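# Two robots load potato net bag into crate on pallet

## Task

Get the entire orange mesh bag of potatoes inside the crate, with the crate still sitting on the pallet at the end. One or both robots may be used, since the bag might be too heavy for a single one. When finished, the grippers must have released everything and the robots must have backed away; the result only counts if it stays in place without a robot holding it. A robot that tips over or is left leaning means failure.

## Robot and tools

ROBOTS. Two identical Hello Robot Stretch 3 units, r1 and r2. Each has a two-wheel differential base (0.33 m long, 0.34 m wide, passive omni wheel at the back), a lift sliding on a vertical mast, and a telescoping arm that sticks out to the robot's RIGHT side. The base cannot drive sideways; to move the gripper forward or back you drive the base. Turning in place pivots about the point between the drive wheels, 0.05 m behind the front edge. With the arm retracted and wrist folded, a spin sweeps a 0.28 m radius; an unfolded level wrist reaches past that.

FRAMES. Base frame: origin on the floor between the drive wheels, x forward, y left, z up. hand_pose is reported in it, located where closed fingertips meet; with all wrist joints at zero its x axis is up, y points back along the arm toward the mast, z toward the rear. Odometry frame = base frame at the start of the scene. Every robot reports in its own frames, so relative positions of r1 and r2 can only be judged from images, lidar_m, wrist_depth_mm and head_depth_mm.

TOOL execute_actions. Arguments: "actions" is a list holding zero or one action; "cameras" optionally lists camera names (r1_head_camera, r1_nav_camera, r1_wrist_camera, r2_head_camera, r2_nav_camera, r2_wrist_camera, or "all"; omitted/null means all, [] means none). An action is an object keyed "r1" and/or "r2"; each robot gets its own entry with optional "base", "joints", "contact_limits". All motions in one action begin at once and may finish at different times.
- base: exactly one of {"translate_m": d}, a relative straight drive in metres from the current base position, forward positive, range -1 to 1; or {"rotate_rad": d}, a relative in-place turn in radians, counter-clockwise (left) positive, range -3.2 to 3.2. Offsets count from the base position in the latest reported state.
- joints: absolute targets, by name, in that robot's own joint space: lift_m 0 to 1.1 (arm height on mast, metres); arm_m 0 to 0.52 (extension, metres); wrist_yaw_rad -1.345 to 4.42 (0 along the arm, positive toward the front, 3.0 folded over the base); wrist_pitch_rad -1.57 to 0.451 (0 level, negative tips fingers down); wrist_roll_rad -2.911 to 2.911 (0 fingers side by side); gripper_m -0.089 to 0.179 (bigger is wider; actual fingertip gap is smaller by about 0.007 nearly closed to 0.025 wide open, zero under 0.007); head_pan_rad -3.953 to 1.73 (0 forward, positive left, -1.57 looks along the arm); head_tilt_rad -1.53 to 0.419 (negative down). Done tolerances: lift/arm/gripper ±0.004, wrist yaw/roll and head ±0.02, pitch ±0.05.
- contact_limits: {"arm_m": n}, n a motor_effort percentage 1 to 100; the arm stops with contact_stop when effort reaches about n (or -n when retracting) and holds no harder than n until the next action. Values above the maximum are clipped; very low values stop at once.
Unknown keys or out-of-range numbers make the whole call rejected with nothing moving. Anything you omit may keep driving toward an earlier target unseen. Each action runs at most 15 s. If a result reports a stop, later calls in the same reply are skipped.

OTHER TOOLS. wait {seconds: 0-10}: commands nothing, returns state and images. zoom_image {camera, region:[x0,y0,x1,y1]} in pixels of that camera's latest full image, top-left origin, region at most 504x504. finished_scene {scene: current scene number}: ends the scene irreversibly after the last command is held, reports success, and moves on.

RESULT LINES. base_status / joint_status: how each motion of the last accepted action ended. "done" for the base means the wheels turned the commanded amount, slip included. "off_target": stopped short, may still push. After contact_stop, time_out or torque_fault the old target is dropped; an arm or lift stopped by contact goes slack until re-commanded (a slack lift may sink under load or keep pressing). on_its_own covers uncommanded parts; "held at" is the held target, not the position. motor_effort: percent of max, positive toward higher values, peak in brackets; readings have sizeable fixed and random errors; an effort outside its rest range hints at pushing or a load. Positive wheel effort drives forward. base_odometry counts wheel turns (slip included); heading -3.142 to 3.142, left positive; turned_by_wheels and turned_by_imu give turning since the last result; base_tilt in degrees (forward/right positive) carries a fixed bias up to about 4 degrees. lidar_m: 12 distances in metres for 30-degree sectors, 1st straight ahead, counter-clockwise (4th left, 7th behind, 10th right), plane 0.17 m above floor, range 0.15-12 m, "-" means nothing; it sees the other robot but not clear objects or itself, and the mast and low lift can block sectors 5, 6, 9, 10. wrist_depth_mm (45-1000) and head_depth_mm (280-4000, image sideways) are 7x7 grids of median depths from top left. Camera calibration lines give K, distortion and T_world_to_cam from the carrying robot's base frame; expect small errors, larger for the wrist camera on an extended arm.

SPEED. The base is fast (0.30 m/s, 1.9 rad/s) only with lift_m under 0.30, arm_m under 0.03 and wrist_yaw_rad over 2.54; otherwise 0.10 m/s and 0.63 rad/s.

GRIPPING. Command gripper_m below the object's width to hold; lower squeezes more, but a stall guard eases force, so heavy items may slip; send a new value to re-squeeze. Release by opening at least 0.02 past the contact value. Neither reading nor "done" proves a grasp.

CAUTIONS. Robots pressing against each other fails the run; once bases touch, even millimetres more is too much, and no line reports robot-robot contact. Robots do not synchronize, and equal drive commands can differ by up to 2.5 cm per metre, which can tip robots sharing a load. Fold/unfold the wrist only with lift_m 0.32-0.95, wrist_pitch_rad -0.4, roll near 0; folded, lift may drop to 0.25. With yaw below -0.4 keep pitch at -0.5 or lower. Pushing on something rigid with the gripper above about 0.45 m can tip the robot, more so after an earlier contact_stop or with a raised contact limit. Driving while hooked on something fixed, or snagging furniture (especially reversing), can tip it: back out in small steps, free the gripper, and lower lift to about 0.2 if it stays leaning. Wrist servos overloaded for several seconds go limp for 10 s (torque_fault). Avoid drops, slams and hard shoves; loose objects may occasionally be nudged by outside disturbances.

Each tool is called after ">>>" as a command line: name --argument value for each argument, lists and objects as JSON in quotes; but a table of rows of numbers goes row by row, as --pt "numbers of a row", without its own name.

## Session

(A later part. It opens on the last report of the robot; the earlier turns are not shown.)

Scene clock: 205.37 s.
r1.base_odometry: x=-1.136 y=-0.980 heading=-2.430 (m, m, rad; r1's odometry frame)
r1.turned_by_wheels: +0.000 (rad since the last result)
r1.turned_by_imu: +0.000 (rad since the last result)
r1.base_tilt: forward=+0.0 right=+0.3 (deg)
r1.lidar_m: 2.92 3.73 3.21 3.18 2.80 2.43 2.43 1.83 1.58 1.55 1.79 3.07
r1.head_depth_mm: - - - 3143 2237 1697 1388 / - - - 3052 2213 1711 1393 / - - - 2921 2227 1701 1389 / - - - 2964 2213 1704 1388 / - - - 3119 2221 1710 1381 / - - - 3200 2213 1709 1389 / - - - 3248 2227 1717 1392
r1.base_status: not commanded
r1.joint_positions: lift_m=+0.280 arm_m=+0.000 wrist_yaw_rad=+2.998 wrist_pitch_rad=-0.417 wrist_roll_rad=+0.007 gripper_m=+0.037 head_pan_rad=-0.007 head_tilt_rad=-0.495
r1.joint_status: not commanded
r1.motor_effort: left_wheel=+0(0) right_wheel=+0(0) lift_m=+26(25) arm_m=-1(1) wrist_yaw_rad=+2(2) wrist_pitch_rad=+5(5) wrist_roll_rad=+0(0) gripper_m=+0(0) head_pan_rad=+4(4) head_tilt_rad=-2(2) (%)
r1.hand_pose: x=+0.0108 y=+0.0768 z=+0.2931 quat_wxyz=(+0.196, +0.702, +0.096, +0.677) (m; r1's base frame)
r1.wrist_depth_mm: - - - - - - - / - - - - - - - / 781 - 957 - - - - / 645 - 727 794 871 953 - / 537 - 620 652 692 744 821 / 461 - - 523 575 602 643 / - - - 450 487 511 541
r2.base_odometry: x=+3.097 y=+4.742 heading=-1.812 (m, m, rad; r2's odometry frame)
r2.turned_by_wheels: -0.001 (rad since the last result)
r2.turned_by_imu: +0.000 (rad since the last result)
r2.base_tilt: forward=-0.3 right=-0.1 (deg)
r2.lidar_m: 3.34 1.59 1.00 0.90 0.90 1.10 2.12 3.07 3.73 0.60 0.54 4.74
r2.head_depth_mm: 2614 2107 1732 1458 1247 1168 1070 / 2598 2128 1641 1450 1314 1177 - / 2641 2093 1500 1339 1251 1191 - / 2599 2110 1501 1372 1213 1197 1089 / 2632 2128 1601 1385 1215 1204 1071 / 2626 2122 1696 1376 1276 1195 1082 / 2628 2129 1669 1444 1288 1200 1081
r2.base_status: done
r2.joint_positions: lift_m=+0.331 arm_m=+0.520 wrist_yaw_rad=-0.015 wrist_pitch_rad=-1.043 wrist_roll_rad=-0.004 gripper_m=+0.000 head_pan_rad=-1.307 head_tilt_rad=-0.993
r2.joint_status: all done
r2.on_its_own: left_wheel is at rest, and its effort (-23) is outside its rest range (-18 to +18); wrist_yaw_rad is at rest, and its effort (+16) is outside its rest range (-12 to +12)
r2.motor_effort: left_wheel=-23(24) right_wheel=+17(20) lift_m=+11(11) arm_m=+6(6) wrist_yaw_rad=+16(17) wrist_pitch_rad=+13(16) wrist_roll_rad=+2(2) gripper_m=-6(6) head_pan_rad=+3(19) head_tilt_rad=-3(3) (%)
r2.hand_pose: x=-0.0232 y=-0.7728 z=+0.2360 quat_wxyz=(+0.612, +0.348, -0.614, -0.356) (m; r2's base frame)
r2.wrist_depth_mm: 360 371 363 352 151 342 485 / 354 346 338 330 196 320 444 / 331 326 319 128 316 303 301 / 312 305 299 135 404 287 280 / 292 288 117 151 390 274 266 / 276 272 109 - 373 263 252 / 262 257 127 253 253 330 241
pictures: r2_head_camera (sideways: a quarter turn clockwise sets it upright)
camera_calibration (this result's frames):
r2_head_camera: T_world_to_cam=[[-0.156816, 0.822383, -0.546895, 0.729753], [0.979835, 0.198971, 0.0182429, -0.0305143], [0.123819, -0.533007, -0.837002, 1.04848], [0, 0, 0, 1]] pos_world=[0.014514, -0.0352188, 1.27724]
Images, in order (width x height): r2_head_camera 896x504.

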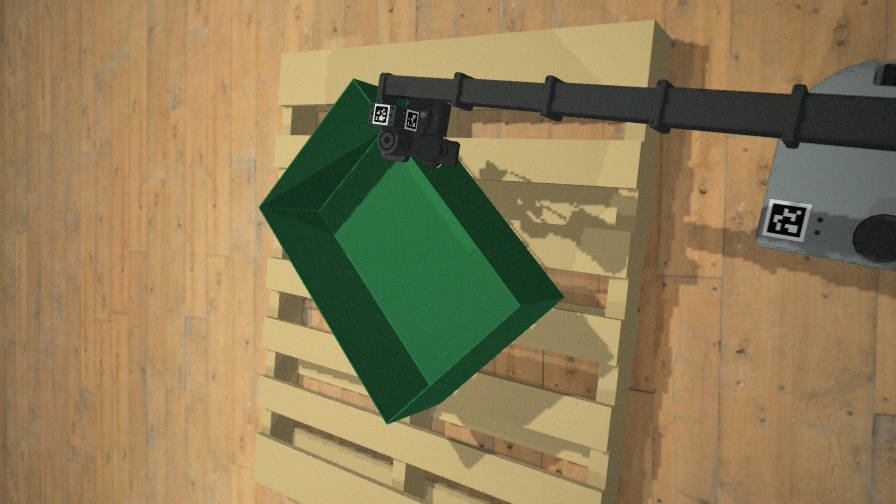

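>>> execute_actions --actions '[{"r2":{"base":{"translate_m":-0.03},"joints":{"arm_m":0.45}}}]' --cameras '[]'

>>> execute_actions --actions '[{"r2":{"joints":{"lift_m":0.5}}}]' --cameras '[]'

>>> execute_actions --actions '[{"r2":{"base":{"translate_m":0.39},"joints":{"arm_m":0.425,"wrist_pitch_rad":-1.57,"wrist_roll_rad":1.57,"gripper_m":0.15,"head_pan_rad":-1.57}}}]' --cameras '["r2_head_camera","r2_wrist_camera"]'

Scene clock: 214.73 s.
r1.base_odometry: x=-1.136 y=-0.980 heading=-2.430 (m, m, rad; r1's odometry frame)
r1.turned_by_wheels: +0.000 (rad since the last result)
r1.turned_by_imu: +0.000 (rad since the last result)
r1.base_tilt: forward=+0.1 right=+0.4 (deg)
r1.lidar_m: 2.92 3.71 3.20 3.19 2.81 2.42 2.42 1.83 1.58 1.55 1.79 3.06
r1.head_depth_mm: - - - 3188 2219 1709 1395 / - - - 3088 2224 1707 1381 / - - - 2968 2220 1715 1393 / - - - 2973 2249 1705 1389 / - - - 3165 2227 1719 1389 / - - - 3165 2234 1707 1392 / - - - 3199 2220 1711 1394
r1.base_status: not commanded
r1.joint_positions: lift_m=+0.280 arm_m=+0.000 wrist_yaw_rad=+2.998 wrist_pitch_rad=-0.417 wrist_roll_rad=+0.007 gripper_m=+0.037 head_pan_rad=-0.007 head_tilt_rad=-0.495
r1.joint_status: not commanded
r1.motor_effort: left_wheel=+0(0) right_wheel=+0(0) lift_m=+25(26) arm_m=-1(1) wrist_yaw_rad=+1(2) wrist_pitch_rad=+5(5) wrist_roll_rad=+0(0) gripper_m=+0(0) head_pan_rad=+3(3) head_tilt_rad=-2(2) (%)
r1.hand_pose: x=+0.0108 y=+0.0768 z=+0.2931 quat_wxyz=(+0.196, +0.702, +0.096, +0.677) (m; r1's base frame)
r1.wrist_depth_mm: - - - - - - - / - - - - - - - / 791 - 963 - - - - / 646 - 729 797 869 957 - / 535 - 615 650 693 740 815 / 463 - - 533 577 601 646 / - - - 454 483 509 543
r2.base_odometry: x=+3.104 y=+4.771 heading=-1.812 (m, m, rad; r2's odometry frame)
r2.turned_by_wheels: +0.000 (rad since the last result)
r2.turned_by_imu: +0.001 (rad since the last result)
r2.base_tilt: forward=-0.3 right=+0.0 (deg)
r2.lidar_m: 3.37 1.58 0.99 0.89 0.90 1.09 2.11 3.05 3.67 0.63 0.55 4.71
r2.head_depth_mm: 2628 2108 1735 1483 1290 1185 1070 / 2620 2118 1597 1399 1302 1182 - / 2637 2113 1506 1350 1257 1191 - / 2621 2108 1521 1383 1226 1194 1095 / 2629 2122 1492 1379 1221 1198 1080 / 2607 2129 1658 1356 1275 1204 1077 / 2662 2151 1662 1453 1285 1198 1090
r2.base_status: done
r2.joint_positions: lift_m=+0.331 arm_m=+0.450 wrist_yaw_rad=-0.003 wrist_pitch_rad=-1.011 wrist_roll_rad=-0.004 gripper_m=+0.000 head_pan_rad=-1.307 head_tilt_rad=-0.993
r2.joint_status: all done
r2.motor_effort: left_wheel=+0(29) right_wheel=+0(14) lift_m=+11(11) arm_m=-3(5) wrist_yaw_rad=+3(17) wrist_pitch_rad=+3(12) wrist_roll_rad=+2(2) gripper_m=-2(6) head_pan_rad=+4(4) head_tilt_rad=-3(3) (%)
r2.hand_pose: x=-0.0219 y=-0.7109 z=+0.2396 quat_wxyz=(+0.620, +0.342, -0.618, -0.343) (m; r2's base frame)
r2.wrist_depth_mm: 392 395 138 184 341 361 499 / 369 363 142 219 344 332 466 / 343 120 162 274 389 312 430 / 113 128 189 301 421 292 291 / 115 144 228 292 391 275 269 / 128 166 367 - 369 261 254 / 144 196 361 255 353 248 240
pictures: none
No camera images: the call's "cameras" was empty. Leave "cameras" out to get every camera's image.

Scene clock: 217.10 s.
r1.base_odometry: x=-1.136 y=-0.980 heading=-2.430 (m, m, rad; r1's odometry frame)
r1.turned_by_wheels: +0.000 (rad since the last result)
r1.turned_by_imu: +0.000 (rad since the last result)
r1.base_tilt: forward=+0.1 right=+0.1 (deg)
r1.lidar_m: 2.92 3.71 3.19 3.21 2.81 2.42 2.43 1.83 1.57 1.54 1.80 3.04
r1.head_depth_mm: - - - 3175 2223 1709 1386 / - - - 3064 2220 1701 1390 / - - - 2948 2232 1711 1392 / - - - 2965 2234 1710 1403 / - - - 3146 2220 1720 1389 / - - - 3204 2244 1712 1380 / - - - 3171 2233 1714 1394
r1.base_status: not commanded
r1.joint_positions: lift_m=+0.280 arm_m=+0.000 wrist_yaw_rad=+2.998 wrist_pitch_rad=-0.417 wrist_roll_rad=+0.007 gripper_m=+0.037 head_pan_rad=-0.007 head_tilt_rad=-0.495
r1.joint_status: not commanded
r1.motor_effort: left_wheel=+0(0) right_wheel=+0(0) lift_m=+26(26) arm_m=-1(1) wrist_yaw_rad=+1(1) wrist_pitch_rad=+5(5) wrist_roll_rad=+0(0) gripper_m=+0(0) head_pan_rad=+3(3) head_tilt_rad=-2(2) (%)
r1.hand_pose: x=+0.0108 y=+0.0768 z=+0.2931 quat_wxyz=(+0.196, +0.702, +0.096, +0.677) (m; r1's base frame)
r1.wrist_depth_mm: - - - - - - - / - - - - - - - / 777 - 952 - - - - / 644 - 745 801 883 971 - / 540 - 625 649 692 747 803 / 461 - - 529 570 603 633 / - - - 454 492 518 530
r2.base_odometry: x=+3.104 y=+4.771 heading=-1.812 (m, m, rad; r2's odometry frame)
r2.turned_by_wheels: +0.000 (rad since the last result)
r2.turned_by_imu: +0.000 (rad since the last result)
r2.base_tilt: forward=-0.2 right=+0.0 (deg)
r2.lidar_m: 3.38 1.58 0.99 0.89 0.90 1.09 2.11 3.03 3.66 0.63 0.55 4.77
r2.head_depth_mm: 2611 2098 1757 1525 1332 1178 1075 / 2606 2097 1686 1395 1288 1194 - / 2614 2127 1499 1361 1249 1196 - / 2620 2138 1523 1377 1230 1196 1092 / 2677 2128 1495 1381 1214 1187 1082 / 2649 2124 1644 1358 1274 1197 1081 / 2653 2138 1665 1447 1283 1204 1087
r2.base_status: not commanded
r2.joint_positions: lift_m=+0.499 arm_m=+0.450 wrist_yaw_rad=-0.003 wrist_pitch_rad=-1.010 wrist_roll_rad=-0.004 gripper_m=+0.000 head_pan_rad=-1.307 head_tilt_rad=-0.993
r2.joint_status: all done
r2.motor_effort: left_wheel=+0(1) right_wheel=+0(0) lift_m=+44(45) arm_m=-2(3) wrist_yaw_rad=+3(3) wrist_pitch_rad=+3(3) wrist_roll_rad=+2(2) gripper_m=-3(3) head_pan_rad=+2(4) head_tilt_rad=-3(3) (%)
r2.hand_pose: x=-0.0219 y=-0.7110 z=+0.4081 quat_wxyz=(+0.620, +0.342, -0.618, -0.343) (m; r2's base frame)
r2.wrist_depth_mm: 408 491 564 433 563 719 706 / 433 538 568 536 522 667 653 / 464 533 525 504 497 622 616 / 497 494 492 413 480 572 587 / 480 471 454 384 455 447 542 / 452 440 338 - 423 415 518 / 425 413 339 407 500 393 489
pictures: none
No camera images: the call's "cameras" was empty. Leave "cameras" out to get every camera's image.

Scene clock: 222.00 s.
r1.base_odometry: x=-1.136 y=-0.980 heading=-2.430 (m, m, rad; r1's odometry frame)
r1.turned_by_wheels: +0.000 (rad since the last result)
r1.turned_by_imu: +0.001 (rad since the last result)
r1.base_tilt: forward=+0.0 right=+0.2 (deg)
r1.lidar_m: 2.92 3.72 3.18 3.19 2.80 2.42 2.43 1.83 1.58 1.55 1.79 2.97
r1.head_depth_mm: - - - 3036 2234 1708 1388 / - - - 3051 2223 1710 1385 / - - - 2981 2214 1717 1391 / - - - 2966 2229 1699 1394 / - - - 3121 2224 1716 1386 / - - - 3205 2226 1706 1396 / - - - 3213 2205 1711 1397
r1.base_status: not commanded
r1.joint_positions: lift_m=+0.280 arm_m=+0.000 wrist_yaw_rad=+2.998 wrist_pitch_rad=-0.417 wrist_roll_rad=+0.007 gripper_m=+0.037 head_pan_rad=-0.007 head_tilt_rad=-0.495
r1.joint_status: not commanded
r1.motor_effort: left_wheel=+0(0) right_wheel=+0(0) lift_m=+25(26) arm_m=-1(1) wrist_yaw_rad=+1(1) wrist_pitch_rad=+5(5) wrist_roll_rad=-1(0) gripper_m=+0(0) head_pan_rad=+3(3) head_tilt_rad=-2(2) (%)
r1.hand_pose: x=+0.0108 y=+0.0768 z=+0.2931 quat_wxyz=(+0.196, +0.702, +0.096, +0.677) (m; r1's base frame)
r1.wrist_depth_mm: - - - - - - - / - - - - - - - / 780 - 954 - - - - / 647 - 736 797 863 963 - / 533 - 631 653 687 747 808 / 465 - - 526 568 605 643 / - - - 451 481 508 543
r2.base_odometry: x=+3.011 y=+4.392 heading=-1.812 (m, m, rad; r2's odometry frame)
r2.turned_by_wheels: +0.000 (rad since the last result)
r2.turned_by_imu: +0.002 (rad since the last result)
r2.base_tilt: forward=-0.4 right=+0.0 (deg)
r2.lidar_m: 2.98 1.69 1.07 0.96 0.97 1.18 2.29 3.41 0.51 0.51 3.83 4.66
r2.head_depth_mm: 2583 2098 1632 1430 1246 1195 1068 / 2625 2085 1484 1387 1296 1203 - / 2640 2119 1527 1323 1179 1190 - / 2607 2087 1638 1334 1277 1181 - / 2636 2120 1714 1318 1259 1173 1078 / 2644 2120 1675 1411 1241 1166 1074 / 2638 2137 1667 1414 1236 1165 1084
r2.base_status: done
r2.joint_positions: lift_m=+0.499 arm_m=+0.425 wrist_yaw_rad=-0.002 wrist_pitch_rad=-1.553 wrist_roll_rad=+1.564 gripper_m=+0.150 head_pan_rad=-1.563 head_tilt_rad=-0.993
r2.joint_status: all done
joint sent to its limit — the command would take r2.wrist_pitch_rad past its lower limit, so that joint was sent only as far as its limit.
r2.motor_effort: left_wheel=-1(6) right_wheel=+0(4) lift_m=+44(44) arm_m=-3(3) wrist_yaw_rad=+3(3) wrist_pitch_rad=-2(2) wrist_roll_rad=+3(3) gripper_m=+0(83) head_pan_rad=-2(18) head_tilt_rad=-4(3) (%)
r2.hand_pose: x=-0.0215 y=-0.5505 z=+0.3813 quat_wxyz=(+0.002, +0.001, -0.713, -0.701) (m; r2's base frame)
r2.wrist_depth_mm: 395 393 386 308 379 491 487 / 406 406 398 395 409 502 503 / 417 415 409 407 406 519 - / 430 428 423 417 538 529 530 / 408 437 429 438 432 431 541 / 353 404 451 452 442 461 556 / 306 351 572 590 460 576 583
pictures: r2_head_camera (sideways: a quarter turn clockwise sets it upright), r2_wrist_camera
camera_calibration (this result's frames):
r2_head_camera: T_world_to_cam=[[0.0566325, 0.835283, -0.546895, 0.728451], [0.998279, -0.0557392, 0.0182429, -0.0306268], [-0.0152455, -0.546987, -0.837002, 1.04933], [0, 0, 0, 1]] pos_world=[0.00531758, -0.0362014, 1.27724]
r2_wrist_camera: T_world_to_cam=[[0.0885537, 0.995599, -0.0306719, 0.573298], [0.978738, -0.081252, 0.188334, -0.0654443], [0.185013, -0.0466974, -0.981626, 0.519214], [0, 0, 0, 1]] pos_world=[-0.0827759, -0.551846, 0.539584]
Images, in order (width x height): r2_head_camera 896x504, r2_wrist_camera 644x364.

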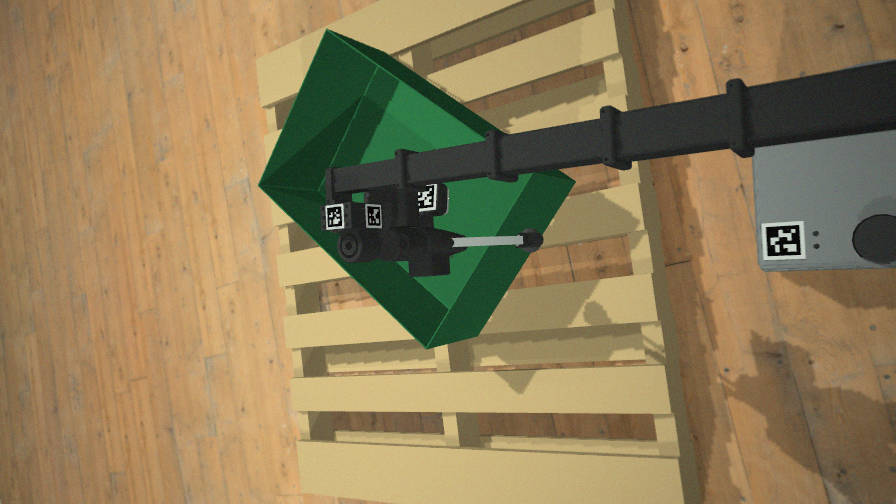

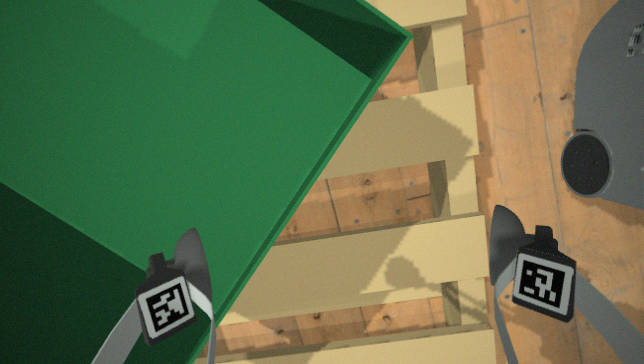

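>>> execute_actions --actions '[{"r2":{"base":{"translate_m":-0.04},"joints":{"arm_m":0.47}}}]' --cameras '[]'

>>> execute_actions --actions '[{"r2":{"joints":{"lift_m":0.39}}}]' --cameras '["r2_wrist_camera"]'

>>> execute_actions --actions '[{"r2":{"joints":{"gripper_m":-0.03}}}]' --cameras '["r2_wrist_camera"]'

>>> execute_actions --actions '[{"r2":{"joints":{"arm_m":0.25}}}]' --cameras '["r2_head_camera"]'

Scene clock: 228.60 s.
r1.base_odometry: x=-1.136 y=-0.980 heading=-2.430 (m, m, rad; r1's odometry frame)
r1.turned_by_wheels: +0.000 (rad since the last result)
r1.turned_by_imu: +0.000 (rad since the last result)
r1.base_tilt: forward=+0.0 right=+0.2 (deg)
r1.lidar_m: 2.92 3.71 3.19 3.19 2.81 2.43 2.42 1.83 1.58 1.55 1.79 3.02
r1.head_depth_mm: - - - 3121 2228 1716 1387 / - - - 3042 2235 1709 1382 / - - - 2958 2210 1710 1394 / - - - 2965 2239 1708 1393 / - - - 3148 2245 1709 1397 / - - - 3173 2234 1712 1386 / - - - 3166 2237 1723 1392
r1.base_status: not commanded
r1.joint_positions: lift_m=+0.280 arm_m=+0.000 wrist_yaw_rad=+2.998 wrist_pitch_rad=-0.417 wrist_roll_rad=+0.007 gripper_m=+0.037 head_pan_rad=-0.007 head_tilt_rad=-0.495
r1.joint_status: not commanded
r1.motor_effort: left_wheel=+0(0) right_wheel=+0(0) lift_m=+25(25) arm_m=-1(1) wrist_yaw_rad=+1(1) wrist_pitch_rad=+5(5) wrist_roll_rad=-1(0) gripper_m=+0(0) head_pan_rad=+3(3) head_tilt_rad=-2(2) (%)
r1.hand_pose: x=+0.0108 y=+0.0768 z=+0.2931 quat_wxyz=(+0.196, +0.702, +0.096, +0.677) (m; r1's base frame)
r1.wrist_depth_mm: - - - - - - - / - - - - - - - / 799 - 969 - - - - / 651 - 738 806 852 974 - / 534 - 622 644 701 746 805 / 463 - - 525 578 603 642 / - - - 453 490 502 534
r2.base_odometry: x=+3.021 y=+4.431 heading=-1.812 (m, m, rad; r2's odometry frame)
r2.turned_by_wheels: +0.000 (rad since the last result)
r2.turned_by_imu: +0.001 (rad since the last result)
r2.base_tilt: forward=-0.2 right=-0.1 (deg)
r2.lidar_m: 3.02 1.68 1.06 0.96 0.96 1.17 2.26 3.37 0.57 0.50 0.75 4.68
r2.head_depth_mm: 2601 2094 1730 1413 1246 1184 1069 / 2590 2123 1491 1377 1268 1210 - / 2587 2096 1481 1346 1277 1197 - / 2657 2120 1634 1346 1211 1181 - / 2636 2107 1687 1300 1264 1175 1077 / 2620 2140 1677 1413 1259 1164 1081 / 2653 2154 1668 1421 1283 1172 1082
r2.base_status: done
r2.joint_positions: lift_m=+0.499 arm_m=+0.470 wrist_yaw_rad=-0.002 wrist_pitch_rad=-1.553 wrist_roll_rad=+1.564 gripper_m=+0.150 head_pan_rad=-1.563 head_tilt_rad=-0.993
r2.joint_status: all done
r2.motor_effort: left_wheel=-1(7) right_wheel=+0(3) lift_m=+44(44) arm_m=+4(6) wrist_yaw_rad=+3(3) wrist_pitch_rad=-2(2) wrist_roll_rad=+3(3) gripper_m=-1(0) head_pan_rad=-3(3) head_tilt_rad=-3(3) (%)
r2.hand_pose: x=-0.0215 y=-0.5948 z=+0.3813 quat_wxyz=(+0.002, +0.001, -0.713, -0.701) (m; r2's base frame)
r2.wrist_depth_mm: 395 391 387 293 381 490 488 / 406 401 400 396 278 495 499 / 417 414 410 404 335 417 515 / 430 426 422 414 360 436 534 / 416 437 433 425 554 485 544 / 358 405 447 379 440 437 554 / 312 356 415 579 586 575 576
pictures: none
No camera images: the call's "cameras" was empty. Leave "cameras" out to get every camera's image.

Scene clock: 230.43 s.
r1.base_odometry: x=-1.136 y=-0.980 heading=-2.430 (m, m, rad; r1's odometry frame)
r1.turned_by_wheels: +0.000 (rad since the last result)
r1.turned_by_imu: +0.000 (rad since the last result)
r1.base_tilt: forward=+0.3 right=+0.3 (deg)
r1.lidar_m: 2.92 3.70 3.21 3.18 2.81 2.42 2.43 1.83 1.58 1.55 1.79 3.01
r1.head_depth_mm: - - - 3081 2210 1714 1387 / - - - 3028 2213 1713 1389 / - - - 2984 2220 1706 1378 / - - - 2950 2247 1717 1393 / - - - 3105 2228 1715 1396 / - - - 3164 2226 1699 1392 / - - - 3160 2242 1711 1385
r1.base_status: not commanded
r1.joint_positions: lift_m=+0.280 arm_m=+0.000 wrist_yaw_rad=+2.998 wrist_pitch_rad=-0.417 wrist_roll_rad=+0.007 gripper_m=+0.037 head_pan_rad=-0.007 head_tilt_rad=-0.495
r1.joint_status: not commanded
r1.motor_effort: left_wheel=+1(1) right_wheel=+0(0) lift_m=+26(25) arm_m=-1(1) wrist_yaw_rad=+2(2) wrist_pitch_rad=+5(5) wrist_roll_rad=+0(0) gripper_m=+0(0) head_pan_rad=+3(3) head_tilt_rad=-2(2) (%)
r1.hand_pose: x=+0.0108 y=+0.0768 z=+0.2931 quat_wxyz=(+0.196, +0.702, +0.096, +0.677) (m; r1's base frame)
r1.wrist_depth_mm: - - - - - - - / - - - - - - - / 784 - 958 - - - - / 631 - 747 803 880 964 - / 534 - 628 642 694 751 806 / 465 - - 526 575 600 641 / - - - 452 491 509 533
r2.base_odometry: x=+3.021 y=+4.431 heading=-1.812 (m, m, rad; r2's odometry frame)
r2.turned_by_wheels: +0.000 (rad since the last result)
r2.turned_by_imu: +0.000 (rad since the last result)
r2.base_tilt: forward=-0.5 right=+0.0 (deg)
r2.lidar_m: 3.04 1.69 1.06 0.96 0.96 1.17 2.26 3.39 0.57 0.50 0.75 4.69
r2.head_depth_mm: 2547 2095 1720 1424 1246 1187 1072 / 2607 2105 1481 1370 1248 1211 - / 2622 2105 1519 1348 1280 1198 - / 2633 2122 1525 1328 1211 1175 - / 2626 2120 1685 1303 1257 1175 1081 / 2627 2147 1678 1426 1259 1168 1078 / 2654 2132 1690 1421 1283 1164 1082
r2.base_status: not commanded
r2.joint_positions: lift_m=+0.391 arm_m=+0.470 wrist_yaw_rad=-0.002 wrist_pitch_rad=-1.553 wrist_roll_rad=+1.564 gripper_m=+0.150 head_pan_rad=-1.563 head_tilt_rad=-0.993
r2.joint_status: all done
r2.motor_effort: left_wheel=+0(0) right_wheel=+0(0) lift_m=+11(36) arm_m=+4(3) wrist_yaw_rad=+3(3) wrist_pitch_rad=-2(2) wrist_roll_rad=+3(3) gripper_m=+0(1) head_pan_rad=-2(1) head_tilt_rad=-4(3) (%)
r2.hand_pose: x=-0.0215 y=-0.5948 z=+0.2729 quat_wxyz=(+0.002, +0.001, -0.713, -0.701) (m; r2's base frame)
r2.wrist_depth_mm: 293 291 286 283 175 125 386 / 299 297 295 289 264 159 119 / 309 305 302 299 293 146 407 / 317 315 312 308 217 134 422 / 326 322 320 315 168 125 436 / 338 335 331 270 147 328 442 / 310 345 340 198 334 334 458
pictures: r2_wrist_camera
camera_calibration (this result's frames):
r2_wrist_camera: T_world_to_cam=[[0.0890367, 0.995575, -0.0300632, 0.613938], [0.978697, -0.0818414, 0.188293, -0.0489689], [0.185, -0.0461878, -0.981653, 0.41103], [0, 0, 0, 1]] pos_world=[-0.0827777, -0.596245, 0.431166]
Images, in order (width x height): r2_wrist_camera 644x364.

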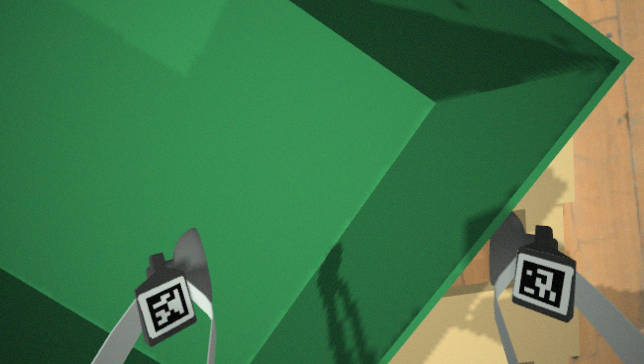

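Scene clock: 232.73 s.
r1.base_odometry: x=-1.136 y=-0.980 heading=-2.430 (m, m, rad; r1's odometry frame)
r1.turned_by_wheels: +0.000 (rad since the last result)
r1.turned_by_imu: +0.000 (rad since the last result)
r1.base_tilt: forward=+0.2 right=+0.4 (deg)
r1.lidar_m: 2.93 3.72 3.20 3.20 2.82 2.43 2.42 1.83 1.57 1.55 1.79 3.01
r1.head_depth_mm: - - - 3082 2231 1705 1393 / - - - 3055 2230 1717 1393 / - - - 2993 2219 1716 1393 / - - - 2962 2210 1717 1393 / - - - 3122 2246 1707 1394 / - - - 3189 2230 1706 1396 / - - - 3170 2236 1713 1391
r1.base_status: not commanded
r1.joint_positions: lift_m=+0.280 arm_m=+0.000 wrist_yaw_rad=+2.998 wrist_pitch_rad=-0.417 wrist_roll_rad=+0.007 gripper_m=+0.037 head_pan_rad=-0.007 head_tilt_rad=-0.495
r1.joint_status: not commanded
r1.motor_effort: left_wheel=+0(1) right_wheel=+0(0) lift_m=+25(26) arm_m=-1(1) wrist_yaw_rad=+1(1) wrist_pitch_rad=+5(5) wrist_roll_rad=+0(0) gripper_m=+0(0) head_pan_rad=+4(3) head_tilt_rad=-2(1) (%)
r1.hand_pose: x=+0.0108 y=+0.0768 z=+0.2931 quat_wxyz=(+0.196, +0.702, +0.096, +0.677) (m; r1's base frame)
r1.wrist_depth_mm: - - - - - - - / - - - - - - - / 785 - 968 - - - - / 633 - 747 795 877 967 - / 537 - 623 647 686 739 818 / 464 - - 531 572 607 639 / - - - 451 487 511 537
r2.base_odometry: x=+3.021 y=+4.431 heading=-1.812 (m, m, rad; r2's odometry frame)
r2.turned_by_wheels: +0.000 (rad since the last result)
r2.turned_by_imu: +0.000 (rad since the last result)
r2.base_tilt: forward=-0.2 right=+0.0 (deg)
r2.lidar_m: 3.03 1.69 1.06 0.96 0.96 1.17 2.26 3.39 0.61 0.53 0.79 4.64
r2.head_depth_mm: 2561 2093 1719 1425 1256 1189 1071 / 2602 2085 1485 1380 1254 1212 - / 2588 2090 1531 1347 1293 1194 - / 2611 2129 1526 1330 1233 1179 - / 2632 2126 1693 1306 1257 1174 1081 / 2644 2117 1665 1427 1256 1161 1084 / 2675 2138 1675 1417 1290 1168 1079
r2.base_status: not commanded
r2.joint_positions: lift_m=+0.391 arm_m=+0.470 wrist_yaw_rad=-0.019 wrist_pitch_rad=-1.561 wrist_roll_rad=+1.614 gripper_m=-0.029 head_pan_rad=-1.563 head_tilt_rad=-0.993
r2.joint_status: all done
r2.on_its_own: wrist_yaw_rad is at rest, and its effort (+21) is outside its rest range (-12 to +12)
r2.motor_effort: left_wheel=-3(3) right_wheel=+0(1) lift_m=+10(10) arm_m=+4(4) wrist_yaw_rad=+21(22) wrist_pitch_rad=+1(2) wrist_roll_rad=-16(15) gripper_m=-28(99) head_pan_rad=-2(2) head_tilt_rad=-3(3) (%)
r2.hand_pose: x=-0.0211 y=-0.5927 z=+0.2730 quat_wxyz=(-0.022, -0.022, -0.710, -0.704) (m; r2's base frame)
r2.wrist_depth_mm: 288 286 287 200 127 282 391 / 298 295 293 291 188 130 406 / 305 305 301 299 182 297 416 / 316 312 310 307 153 307 425 / 324 321 319 253 154 380 439 / 336 331 329 136 331 327 449 / 337 340 341 175 338 335 464
pictures: r2_wrist_camera
camera_calibration (this result's frames):
r2_wrist_camera: T_world_to_cam=[[0.15499, 0.987671, -0.021987, 0.606324], [0.970915, -0.148174, 0.188066, -0.0886136], [0.18249, -0.050496, -0.98191, 0.408688], [0, 0, 0, 1]] pos_world=[-0.0825195, -0.591342, 0.431291]
Images, in order (width x height): r2_wrist_camera 644x364.

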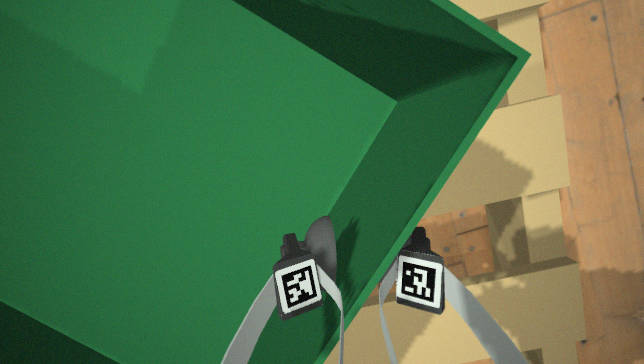

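Scene clock: 235.60 s.
r1.base_odometry: x=-1.136 y=-0.980 heading=-2.430 (m, m, rad; r1's odometry frame)
r1.turned_by_wheels: +0.000 (rad since the last result)
r1.turned_by_imu: +0.000 (rad since the last result)
r1.base_tilt: forward=+0.3 right=+0.3 (deg)
r1.lidar_m: 2.90 3.71 3.19 3.19 2.81 2.42 2.43 1.83 1.58 1.55 1.80 2.86
r1.head_depth_mm: - - - 3085 2224 1705 1389 / - - - 3013 2234 1719 1381 / - - - 2989 2243 1706 1389 / - - - 2961 2224 1709 1388 / - - - 3126 2217 1706 1389 / - - - 3192 2244 1713 1392 / - - - 3226 2212 1720 1391
r1.base_status: not commanded
r1.joint_positions: lift_m=+0.280 arm_m=+0.000 wrist_yaw_rad=+2.998 wrist_pitch_rad=-0.417 wrist_roll_rad=+0.007 gripper_m=+0.037 head_pan_rad=-0.007 head_tilt_rad=-0.495
r1.joint_status: not commanded
r1.motor_effort: left_wheel=+0(0) right_wheel=+0(1) lift_m=+25(26) arm_m=-1(1) wrist_yaw_rad=+1(1) wrist_pitch_rad=+5(5) wrist_roll_rad=+0(0) gripper_m=+0(0) head_pan_rad=+4(3) head_tilt_rad=-1(2) (%)
r1.hand_pose: x=+0.0108 y=+0.0768 z=+0.2931 quat_wxyz=(+0.196, +0.702, +0.096, +0.677) (m; r1's base frame)
r1.wrist_depth_mm: - - - - - - - / - - - - - - - / 788 - 955 - - - - / 640 - 737 799 861 947 - / 537 - 626 649 696 742 806 / 462 - - 520 574 605 643 / - - - 451 488 509 544
r2.base_odometry: x=+3.021 y=+4.431 heading=-1.812 (m, m, rad; r2's odometry frame)
r2.turned_by_wheels: +0.000 (rad since the last result)
r2.turned_by_imu: +0.000 (rad since the last result)
r2.base_tilt: forward=-0.3 right=+0.0 (deg)
r2.lidar_m: 3.02 1.69 1.06 0.96 0.96 1.17 2.27 3.38 0.36 0.36 0.49 4.67
r2.head_depth_mm: 2613 2107 1719 1421 1249 1188 1079 / 2593 2102 1635 1374 1244 1199 - / 2624 2120 1615 1384 1170 1195 - / 2607 2110 1571 1375 1154 1171 - / 2644 2123 1696 1310 1216 1183 1079 / 2642 2120 1668 1412 1247 1163 1082 / 2652 2140 1691 1424 1290 1165 1082
r2.base_status: not commanded
r2.joint_positions: lift_m=+0.391 arm_m=+0.251 wrist_yaw_rad=-0.014 wrist_pitch_rad=-1.493 wrist_roll_rad=+1.602 gripper_m=-0.023 head_pan_rad=-1.563 head_tilt_rad=-0.993
r2.joint_status: all done
r2.on_its_own: gripper_m is held at -0.024, not at your -0.030, by its stall guard, which is not easing now; wrist_yaw_rad is at rest, and its effort (+16) is outside its rest range (-12 to +12)
r2.motor_effort: left_wheel=-7(9) right_wheel=+4(7) lift_m=+11(11) arm_m=-8(5) wrist_yaw_rad=+16(22) wrist_pitch_rad=-20(20) wrist_roll_rad=-11(16) gripper_m=-23(29) head_pan_rad=-2(2) head_tilt_rad=-3(3) (%)
r2.hand_pose: x=-0.0215 y=-0.3912 z=+0.2721 quat_wxyz=(-0.016, -0.016, -0.734, -0.679) (m; r2's base frame)
r2.wrist_depth_mm: 306 301 229 134 134 382 - / 317 310 300 291 195 392 - / 330 318 309 299 405 404 - / 340 329 319 308 423 418 - / 349 342 329 226 436 427 416 / 361 353 341 235 447 438 426 / 368 363 353 338 459 448 438
pictures: r2_head_camera (sideways: a quarter turn clockwise sets it upright)
camera_calibration (this result's frames):
r2_head_camera: T_world_to_cam=[[0.0566773, 0.83528, -0.546895, 0.728451], [0.998276, -0.0557927, 0.0182429, -0.0306268], [-0.0152748, -0.546986, -0.837002, 1.04933], [0, 0, 0, 1]] pos_world=[0.00531564, -0.0362014, 1.27724]
Images, in order (width x height): r2_head_camera 896x504.

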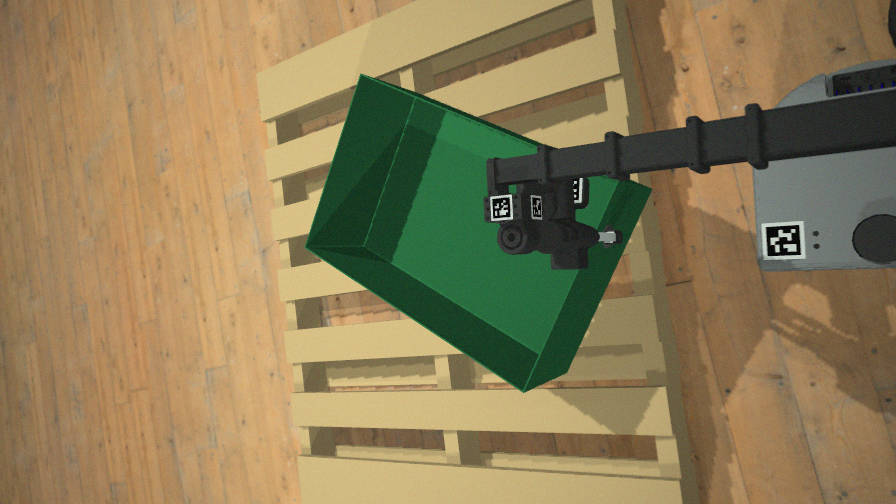

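>>> execute_actions --actions '[{"r2":{"base":{"translate_m":-0.13}}}]' --cameras '["r2_head_camera"]'

Scene clock: 242.70 s.
r1.base_odometry: x=-1.136 y=-0.980 heading=-2.430 (m, m, rad; r1's odometry frame)
r1.turned_by_wheels: +0.000 (rad since the last result)
r1.turned_by_imu: +0.001 (rad since the last result)
r1.base_tilt: forward=+0.2 right=+0.2 (deg)
r1.lidar_m: 2.99 3.68 3.19 3.20 2.81 2.43 2.42 1.83 1.58 1.55 1.79 2.93
r1.head_depth_mm: - - - 3185 2225 1710 1389 / - - - 3043 2214 1707 1389 / - - - 2985 2219 1704 1389 / - - - 2978 2252 1711 1386 / - - - 3109 2228 1716 1389 / - - - 3193 2229 1717 1391 / - - - 3196 2234 1718 1392
r1.base_status: not commanded
r1.joint_positions: lift_m=+0.280 arm_m=+0.000 wrist_yaw_rad=+2.998 wrist_pitch_rad=-0.417 wrist_roll_rad=+0.007 gripper_m=+0.037 head_pan_rad=-0.007 head_tilt_rad=-0.495
r1.joint_status: not commanded
r1.motor_effort: left_wheel=+0(1) right_wheel=+0(0) lift_m=+25(25) arm_m=-1(1) wrist_yaw_rad=+0(1) wrist_pitch_rad=+5(5) wrist_roll_rad=+0(0) gripper_m=+0(0) head_pan_rad=+4(3) head_tilt_rad=-3(2) (%)
r1.hand_pose: x=+0.0108 y=+0.0768 z=+0.2931 quat_wxyz=(+0.196, +0.702, +0.096, +0.677) (m; r1's base frame)
r1.wrist_depth_mm: - - - - - - - / - - - - - - - / 779 - 970 - - - - / 645 - 746 793 886 980 - / 532 - 618 641 691 738 800 / 462 - - 534 570 603 646 / - - - 450 489 514 539
r2.base_odometry: x=+3.052 y=+4.557 heading=-1.812 (m, m, rad; r2's odometry frame)
r2.turned_by_wheels: +0.000 (rad since the last result)
r2.turned_by_imu: +0.001 (rad since the last result)
r2.base_tilt: forward=-0.3 right=-0.1 (deg)
r2.lidar_m: 3.15 1.65 1.03 0.93 0.94 1.13 2.21 3.25 0.37 0.37 0.41 4.68
r2.head_depth_mm: 2619 2092 1762 1483 1219 1187 1075 / 2591 2109 1638 1439 1241 1201 - / 2610 2109 1658 1377 1080 1188 - / 2598 2116 1622 1379 1186 1198 - / 2617 2126 1687 1352 1233 1178 1076 / 2646 2132 1681 1412 1176 1165 1082 / 2644 2134 1701 1413 1240 1167 1079
r2.base_status: done
r2.joint_positions: lift_m=+0.391 arm_m=+0.250 wrist_yaw_rad=-0.011 wrist_pitch_rad=-1.549 wrist_roll_rad=+1.590 gripper_m=-0.023 head_pan_rad=-1.563 head_tilt_rad=-0.993
r2.joint_status: not commanded
r2.on_its_own: gripper_m is held at -0.024, not at your -0.030, by its stall guard, which is not easing now
r2.motor_effort: left_wheel=+0(11) right_wheel=-2(6) lift_m=+13(13) arm_m=-3(8) wrist_yaw_rad=+12(17) wrist_pitch_rad=-4(19) wrist_roll_rad=-7(11) gripper_m=-14(23) head_pan_rad=-3(2) head_tilt_rad=-3(3) (%)
r2.hand_pose: x=-0.0213 y=-0.3765 z=+0.2727 quat_wxyz=(-0.010, -0.011, -0.715, -0.699) (m; r2's base frame)
r2.wrist_depth_mm: 133 127 126 129 396 390 - / 303 298 260 207 406 404 - / 310 307 304 299 419 415 - / 321 316 312 306 431 425 - / 329 326 321 316 440 437 436 / 341 336 331 - 454 447 449 / 350 348 345 337 473 464 462
pictures: r2_head_camera (sideways: a quarter turn clockwise sets it upright)
camera_calibration (this result's frames):
r2_head_camera: T_world_to_cam=[[0.0567072, 0.835278, -0.546895, 0.728451], [0.998274, -0.0558286, 0.0182429, -0.0306267], [-0.0152945, -0.546986, -0.837002, 1.04933], [0, 0, 0, 1]] pos_world=[0.00531434, -0.0362014, 1.27724]
Images, in order (width x height): r2_head_camera 896x504.

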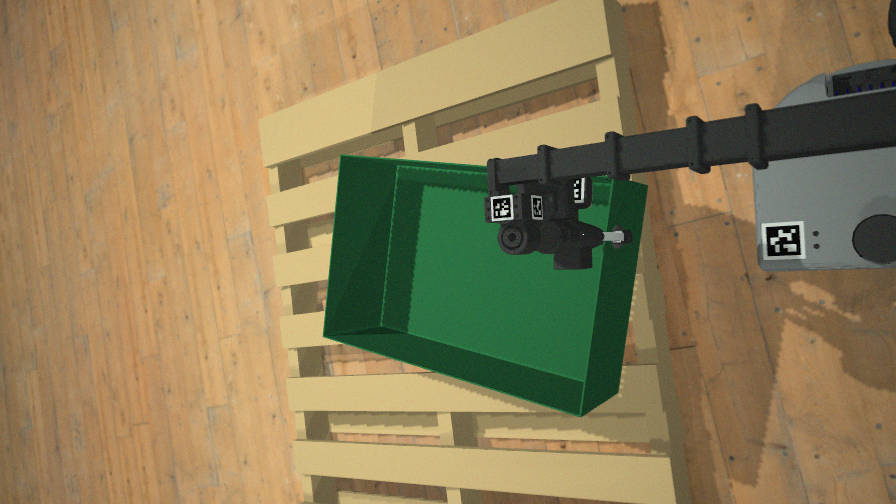

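>>> execute_actions --actions '[{"r2":{"base":{"translate_m":-0.05}}}]' --cameras '[]'

>>> execute_actions --actions '[{"r2":{"joints":{"gripper_m":0.1}}}]' --cameras '[]'

>>> execute_actions --actions '[{"r2":{"joints":{"lift_m":0.6}}}]' --cameras '[]'

>>> execute_actions --actions '[{"r2":{"base":{"translate_m":0.15},"joints":{"arm_m":0.0}}}]' --cameras '["r2_head_camera"]'

Scene clock: 250.23 s.
r1.base_odometry: x=-1.136 y=-0.980 heading=-2.430 (m, m, rad; r1's odometry frame)
r1.turned_by_wheels: +0.000 (rad since the last result)
r1.turned_by_imu: +0.000 (rad since the last result)
r1.base_tilt: forward=+0.0 right=+0.4 (deg)
r1.lidar_m: 3.04 3.69 3.21 3.20 2.81 2.43 2.42 1.84 1.58 1.55 1.80 2.97
r1.head_depth_mm: - - - 3176 2228 1705 1385 / - - - 3074 2211 1705 1391 / - - - 2949 2223 1715 1386 / - - - 2976 2240 1704 1386 / - - - 3092 2224 1707 1388 / - - - 3182 2224 1717 1390 / - - - 3192 2206 1714 1391
r1.base_status: not commanded
r1.joint_positions: lift_m=+0.280 arm_m=+0.000 wrist_yaw_rad=+2.998 wrist_pitch_rad=-0.417 wrist_roll_rad=+0.007 gripper_m=+0.037 head_pan_rad=-0.007 head_tilt_rad=-0.495
r1.joint_status: not commanded
r1.motor_effort: left_wheel=+0(0) right_wheel=+0(0) lift_m=+25(24) arm_m=-1(1) wrist_yaw_rad=+1(2) wrist_pitch_rad=+5(5) wrist_roll_rad=+0(0) gripper_m=+0(0) head_pan_rad=+4(3) head_tilt_rad=-2(2) (%)
r1.hand_pose: x=+0.0108 y=+0.0768 z=+0.2931 quat_wxyz=(+0.196, +0.702, +0.096, +0.677) (m; r1's base frame)
r1.wrist_depth_mm: - - - - - - - / - - - - - - - / 784 - 958 - - - - / 649 - 735 794 888 961 - / 539 - 627 651 697 750 799 / 463 - - 529 575 599 645 / - - - 451 487 508 535
r2.base_odometry: x=+3.064 y=+4.606 heading=-1.812 (m, m, rad; r2's odometry frame)
r2.turned_by_wheels: +0.000 (rad since the last result)
r2.turned_by_imu: +0.001 (rad since the last result)
r2.base_tilt: forward=-0.3 right=-0.1 (deg)
r2.lidar_m: 3.20 1.63 1.03 0.92 0.93 1.12 2.18 3.21 0.37 0.37 0.39 4.69
r2.head_depth_mm: 2595 2098 1772 1508 1255 1193 1077 / 2625 2112 1687 1407 1268 1208 - / 2634 2112 1659 1422 1079 1189 - / 2615 2125 1614 1379 1188 1195 - / 2643 2129 1604 1374 1213 1183 1082 / 2617 2135 1650 1346 1151 1179 1080 / 2677 2145 1673 1443 1287 1168 1082
r2.base_status: done
r2.joint_positions: lift_m=+0.391 arm_m=+0.250 wrist_yaw_rad=-0.008 wrist_pitch_rad=-1.549 wrist_roll_rad=+1.582 gripper_m=-0.023 head_pan_rad=-1.563 head_tilt_rad=-0.993
r2.joint_status: not commanded
r2.on_its_own: gripper_m is held at -0.024, not at your -0.030, by its stall guard, which is not easing now
r2.motor_effort: left_wheel=+2(4) right_wheel=-4(7) lift_m=+13(13) arm_m=-3(3) wrist_yaw_rad=+9(12) wrist_pitch_rad=-3(3) wrist_roll_rad=-4(7) gripper_m=-14(14) head_pan_rad=-2(3) head_tilt_rad=-3(3) (%)
r2.hand_pose: x=-0.0214 y=-0.3765 z=+0.2727 quat_wxyz=(-0.006, -0.007, -0.715, -0.699) (m; r2's base frame)
r2.wrist_depth_mm: 294 289 285 286 397 388 - / 190 192 196 199 408 406 - / 312 307 304 300 416 414 - / 319 317 312 310 433 432 - / 330 325 319 315 440 442 438 / 339 336 331 328 454 453 449 / 352 348 343 337 475 469 458
pictures: none
No camera images: the call's "cameras" was empty. Leave "cameras" out to get every camera's image.

Scene clock: 251.97 s.
r1.base_odometry: x=-1.136 y=-0.980 heading=-2.430 (m, m, rad; r1's odometry frame)
r1.turned_by_wheels: +0.000 (rad since the last result)
r1.turned_by_imu: +0.000 (rad since the last result)
r1.base_tilt: forward=+0.1 right=+0.4 (deg)
r1.lidar_m: 3.03 3.70 3.18 3.19 2.81 2.43 2.42 1.83 1.58 1.55 1.79 2.97
r1.head_depth_mm: - - - 3145 2219 1708 1390 / - - - 3066 2228 1699 1388 / - - - 2962 2211 1713 1386 / - - - 2974 2227 1712 1385 / - - - 3100 2215 1709 1390 / - - - 3212 2225 1719 1396 / - - - 3231 2236 1717 1393
r1.base_status: not commanded
r1.joint_positions: lift_m=+0.280 arm_m=+0.000 wrist_yaw_rad=+2.998 wrist_pitch_rad=-0.417 wrist_roll_rad=+0.007 gripper_m=+0.037 head_pan_rad=-0.007 head_tilt_rad=-0.495
r1.joint_status: not commanded
r1.motor_effort: left_wheel=+0(1) right_wheel=+0(0) lift_m=+25(25) arm_m=-1(1) wrist_yaw_rad=+2(1) wrist_pitch_rad=+5(5) wrist_roll_rad=+0(0) gripper_m=+0(0) head_pan_rad=+3(3) head_tilt_rad=-2(2) (%)
r1.hand_pose: x=+0.0108 y=+0.0768 z=+0.2931 quat_wxyz=(+0.196, +0.702, +0.096, +0.677) (m; r1's base frame)
r1.wrist_depth_mm: - - - - - - - / - - - - - - - / 782 - 948 - - - - / 641 - 744 807 868 973 - / 531 - 619 652 687 742 803 / 461 - - 531 573 602 645 / - - - 452 487 509 534
r2.base_odometry: x=+3.064 y=+4.606 heading=-1.812 (m, m, rad; r2's odometry frame)
r2.turned_by_wheels: +0.000 (rad since the last result)
r2.turned_by_imu: +0.000 (rad since the last result)
r2.base_tilt: forward=-0.3 right=+0.0 (deg)
r2.lidar_m: 3.21 1.62 1.03 0.92 0.93 1.12 2.18 3.21 0.37 0.37 0.39 4.69
r2.head_depth_mm: 2591 2094 1771 1522 1255 1188 1074 / 2594 2117 1699 1397 1282 1206 - / 2625 2127 1665 1431 1082 1195 - / 2619 2127 1608 1370 1191 1194 - / 2628 2120 1600 1378 1218 1179 1080 / 2631 2113 1663 1340 1156 1175 1081 / 2674 2142 1699 1438 1288 1168 1082
r2.base_status: not commanded
r2.joint_positions: lift_m=+0.391 arm_m=+0.250 wrist_yaw_rad=-0.004 wrist_pitch_rad=-1.552 wrist_roll_rad=+1.576 gripper_m=+0.100 head_pan_rad=-1.563 head_tilt_rad=-0.993
r2.joint_status: all done
r2.motor_effort: left_wheel=+1(2) right_wheel=-1(4) lift_m=+13(13) arm_m=-3(3) wrist_yaw_rad=+5(10) wrist_pitch_rad=-2(4) wrist_roll_rad=-2(4) gripper_m=+1(78) head_pan_rad=-2(2) head_tilt_rad=-3(3) (%)
r2.hand_pose: x=-0.0215 y=-0.3756 z=+0.2727 quat_wxyz=(-0.003, -0.004, -0.713, -0.701) (m; r2's base frame)
r2.wrist_depth_mm: 293 289 286 289 398 397 - / 195 195 195 195 410 408 - / 309 306 303 299 424 417 - / 318 314 311 307 433 430 - / 326 324 320 318 447 438 - / 337 333 329 326 457 - 448 / 350 347 342 340 471 464 461
pictures: none
No camera images: the call's "cameras" was empty. Leave "cameras" out to get every camera's image.

Scene clock: 254.70 s.
r1.base_odometry: x=-1.136 y=-0.980 heading=-2.430 (m, m, rad; r1's odometry frame)
r1.turned_by_wheels: +0.000 (rad since the last result)
r1.turned_by_imu: +0.000 (rad since the last result)
r1.base_tilt: forward=+0.1 right=+0.3 (deg)
r1.lidar_m: 3.02 3.69 3.20 3.20 2.81 2.43 2.43 1.83 1.58 1.55 1.80 2.97
r1.head_depth_mm: - - - 3126 2223 1712 1386 / - - - 3056 2210 1704 1384 / - - - 2937 2240 1708 1386 / - - - 2958 2228 1712 1382 / - - - 3111 2233 1706 1390 / - - - 3236 2238 1705 1395 / - - - 3214 2229 1710 1385
r1.base_status: not commanded
r1.joint_positions: lift_m=+0.280 arm_m=+0.000 wrist_yaw_rad=+2.998 wrist_pitch_rad=-0.417 wrist_roll_rad=+0.007 gripper_m=+0.037 head_pan_rad=-0.007 head_tilt_rad=-0.495
r1.joint_status: not commanded
r1.motor_effort: left_wheel=+0(0) right_wheel=+0(0) lift_m=+26(26) arm_m=-1(1) wrist_yaw_rad=+1(1) wrist_pitch_rad=+5(5) wrist_roll_rad=+0(0) gripper_m=+0(0) head_pan_rad=+4(3) head_tilt_rad=-2(2) (%)
r1.hand_pose: x=+0.0108 y=+0.0768 z=+0.2931 quat_wxyz=(+0.196, +0.702, +0.096, +0.677) (m; r1's base frame)
r1.wrist_depth_mm: - - - - - - - / - - - - - - - / 782 - 936 - - - - / 644 - 743 799 878 957 - / 529 - 618 645 695 744 802 / 466 - - 530 567 606 646 / - - - 453 488 507 540
r2.base_odometry: x=+3.064 y=+4.606 heading=-1.812 (m, m, rad; r2's odometry frame)
r2.turned_by_wheels: +0.000 (rad since the last result)
r2.turned_by_imu: +0.001 (rad since the last result)
r2.base_tilt: forward=-0.3 right=+0.0 (deg)
r2.lidar_m: 3.22 1.63 1.03 0.92 0.93 1.13 2.18 3.21 0.37 0.37 0.39 4.71
r2.head_depth_mm: 2588 2111 1760 1522 1258 1203 1086 / 2628 2115 1682 1381 1237 - - / 2625 2117 1662 - 1185 1205 - / 2608 2133 1621 1404 1208 1197 - / 2645 2137 1612 1375 1213 1186 1083 / 2650 2116 1662 1344 1157 1178 1080 / 2648 2137 1686 1437 1285 1160 1084
r2.base_status: not commanded
r2.joint_positions: lift_m=+0.599 arm_m=+0.250 wrist_yaw_rad=-0.004 wrist_pitch_rad=-1.553 wrist_roll_rad=+1.576 gripper_m=+0.100 head_pan_rad=-1.563 head_tilt_rad=-0.993
r2.joint_status: all done
r2.motor_effort: left_wheel=+1(0) right_wheel=-1(1) lift_m=+44(46) arm_m=-3(3) wrist_yaw_rad=+3(4) wrist_pitch_rad=-2(3) wrist_roll_rad=-2(2) gripper_m=+0(0) head_pan_rad=-2(3) head_tilt_rad=-3(3) (%)
r2.hand_pose: x=-0.0215 y=-0.3753 z=+0.4813 quat_wxyz=(-0.003, -0.003, -0.713, -0.701) (m; r2's base frame)
r2.wrist_depth_mm: 516 592 590 585 592 - - / 517 504 493 606 603 - - / 519 513 509 511 618 - - / 533 533 524 524 634 - 625 / 552 541 541 538 661 651 644 / 564 568 555 554 671 - 660 / 543 544 534 558 689 685 681
pictures: none
No camera images: the call's "cameras" was empty. Leave "cameras" out to get every camera's image.

Scene clock: 257.77 s.
r1.base_odometry: x=-1.136 y=-0.980 heading=-2.430 (m, m, rad; r1's odometry frame)
r1.turned_by_wheels: +0.000 (rad since the last result)
r1.turned_by_imu: +0.000 (rad since the last result)
r1.base_tilt: forward=+0.2 right=+0.4 (deg)
r1.lidar_m: 3.02 3.69 3.19 3.18 2.82 2.42 2.43 1.83 1.58 1.54 1.80 2.97
r1.head_depth_mm: - - - 3167 2205 1710 1381 / - - - 3091 2236 1701 1389 / - - - 2995 2188 1713 1384 / - - - 2955 2223 1701 1396 / - - - 3152 2233 1723 1388 / - - - 3174 2235 1717 1392 / - - - 3241 2245 1704 1395
r1.base_status: not commanded
r1.joint_positions: lift_m=+0.280 arm_m=+0.000 wrist_yaw_rad=+2.998 wrist_pitch_rad=-0.417 wrist_roll_rad=+0.007 gripper_m=+0.037 head_pan_rad=-0.007 head_tilt_rad=-0.495
r1.joint_status: not commanded
r1.motor_effort: left_wheel=+0(1) right_wheel=+0(0) lift_m=+25(25) arm_m=-1(1) wrist_yaw_rad=+2(1) wrist_pitch_rad=+5(5) wrist_roll_rad=+0(0) gripper_m=+0(0) head_pan_rad=+3(3) head_tilt_rad=-2(2) (%)
r1.hand_pose: x=+0.0108 y=+0.0768 z=+0.2931 quat_wxyz=(+0.196, +0.702, +0.096, +0.677) (m; r1's base frame)
r1.wrist_depth_mm: - - - - - - - / - - - - - - - / 797 - 957 - - - - / 639 - 740 799 858 979 - / 539 - 619 648 678 735 811 / 463 - - 520 571 610 653 / - - - 451 488 505 544
r2.base_odometry: x=+3.028 y=+4.460 heading=-1.812 (m, m, rad; r2's odometry frame)
r2.turned_by_wheels: +0.000 (rad since the last result)
r2.turned_by_imu: +0.001 (rad since the last result)
r2.base_tilt: forward=-0.3 right=-0.2 (deg)
r2.lidar_m: 3.04 1.68 1.06 0.95 0.96 1.16 2.25 3.35 0.39 0.38 0.41 4.66
r2.head_depth_mm: 2582 2081 1750 1395 1268 1186 1084 / 2596 2117 1633 1359 1176 - - / 2626 2101 1593 1373 1209 - - / 2634 2105 1608 1372 1208 1193 - / 2639 2113 1680 1382 1210 1173 1080 / 2657 2136 1671 1450 1287 1162 1076 / 2679 2146 1668 1417 1289 1166 1078
r2.base_status: done
r2.joint_positions: lift_m=+0.599 arm_m=+0.003 wrist_yaw_rad=-0.002 wrist_pitch_rad=-1.554 wrist_roll_rad=+1.575 gripper_m=+0.100 head_pan_rad=-1.563 head_tilt_rad=-0.993
r2.joint_status: all done
joint sent to its limit — the command would take r2.arm_m past its lower limit, so that joint was sent only as far as its limit.
r2.motor_effort: left_wheel=-2(8) right_wheel=-1(3) lift_m=+44(44) arm_m=-3(3) wrist_yaw_rad=+2(4) wrist_pitch_rad=-2(2) wrist_roll_rad=-1(2) gripper_m=-1(1) head_pan_rad=-1(2) head_tilt_rad=-3(3) (%)
r2.hand_pose: x=-0.0215 y=-0.1278 z=+0.4813 quat_wxyz=(-0.002, -0.002, -0.713, -0.701) (m; r2's base frame)
r2.wrist_depth_mm: 470 402 594 597 - 578 580 / 504 403 611 611 - - 596 / 524 405 628 627 - - - / 535 404 647 653 - 635 625 / 553 438 660 671 654 647 640 / 467 434 682 687 670 - 659 / 648 690 626 715 697 699 669
pictures: r2_head_camera (sideways: a quarter turn clockwise sets it upright)
camera_calibration (this result's frames):
r2_head_camera: T_world_to_cam=[[0.0567611, 0.835275, -0.546895, 0.728451], [0.99827, -0.0558929, 0.0182429, -0.0306267], [-0.0153297, -0.546985, -0.837002, 1.04933], [0, 0, 0, 1]] pos_world=[0.005312, -0.0362013, 1.27724]
Images, in order (width x height): r2_head_camera 896x504.

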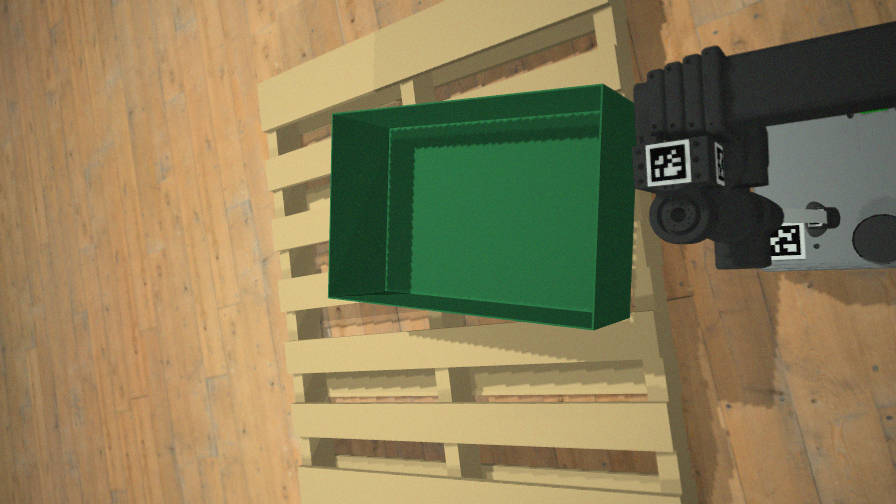

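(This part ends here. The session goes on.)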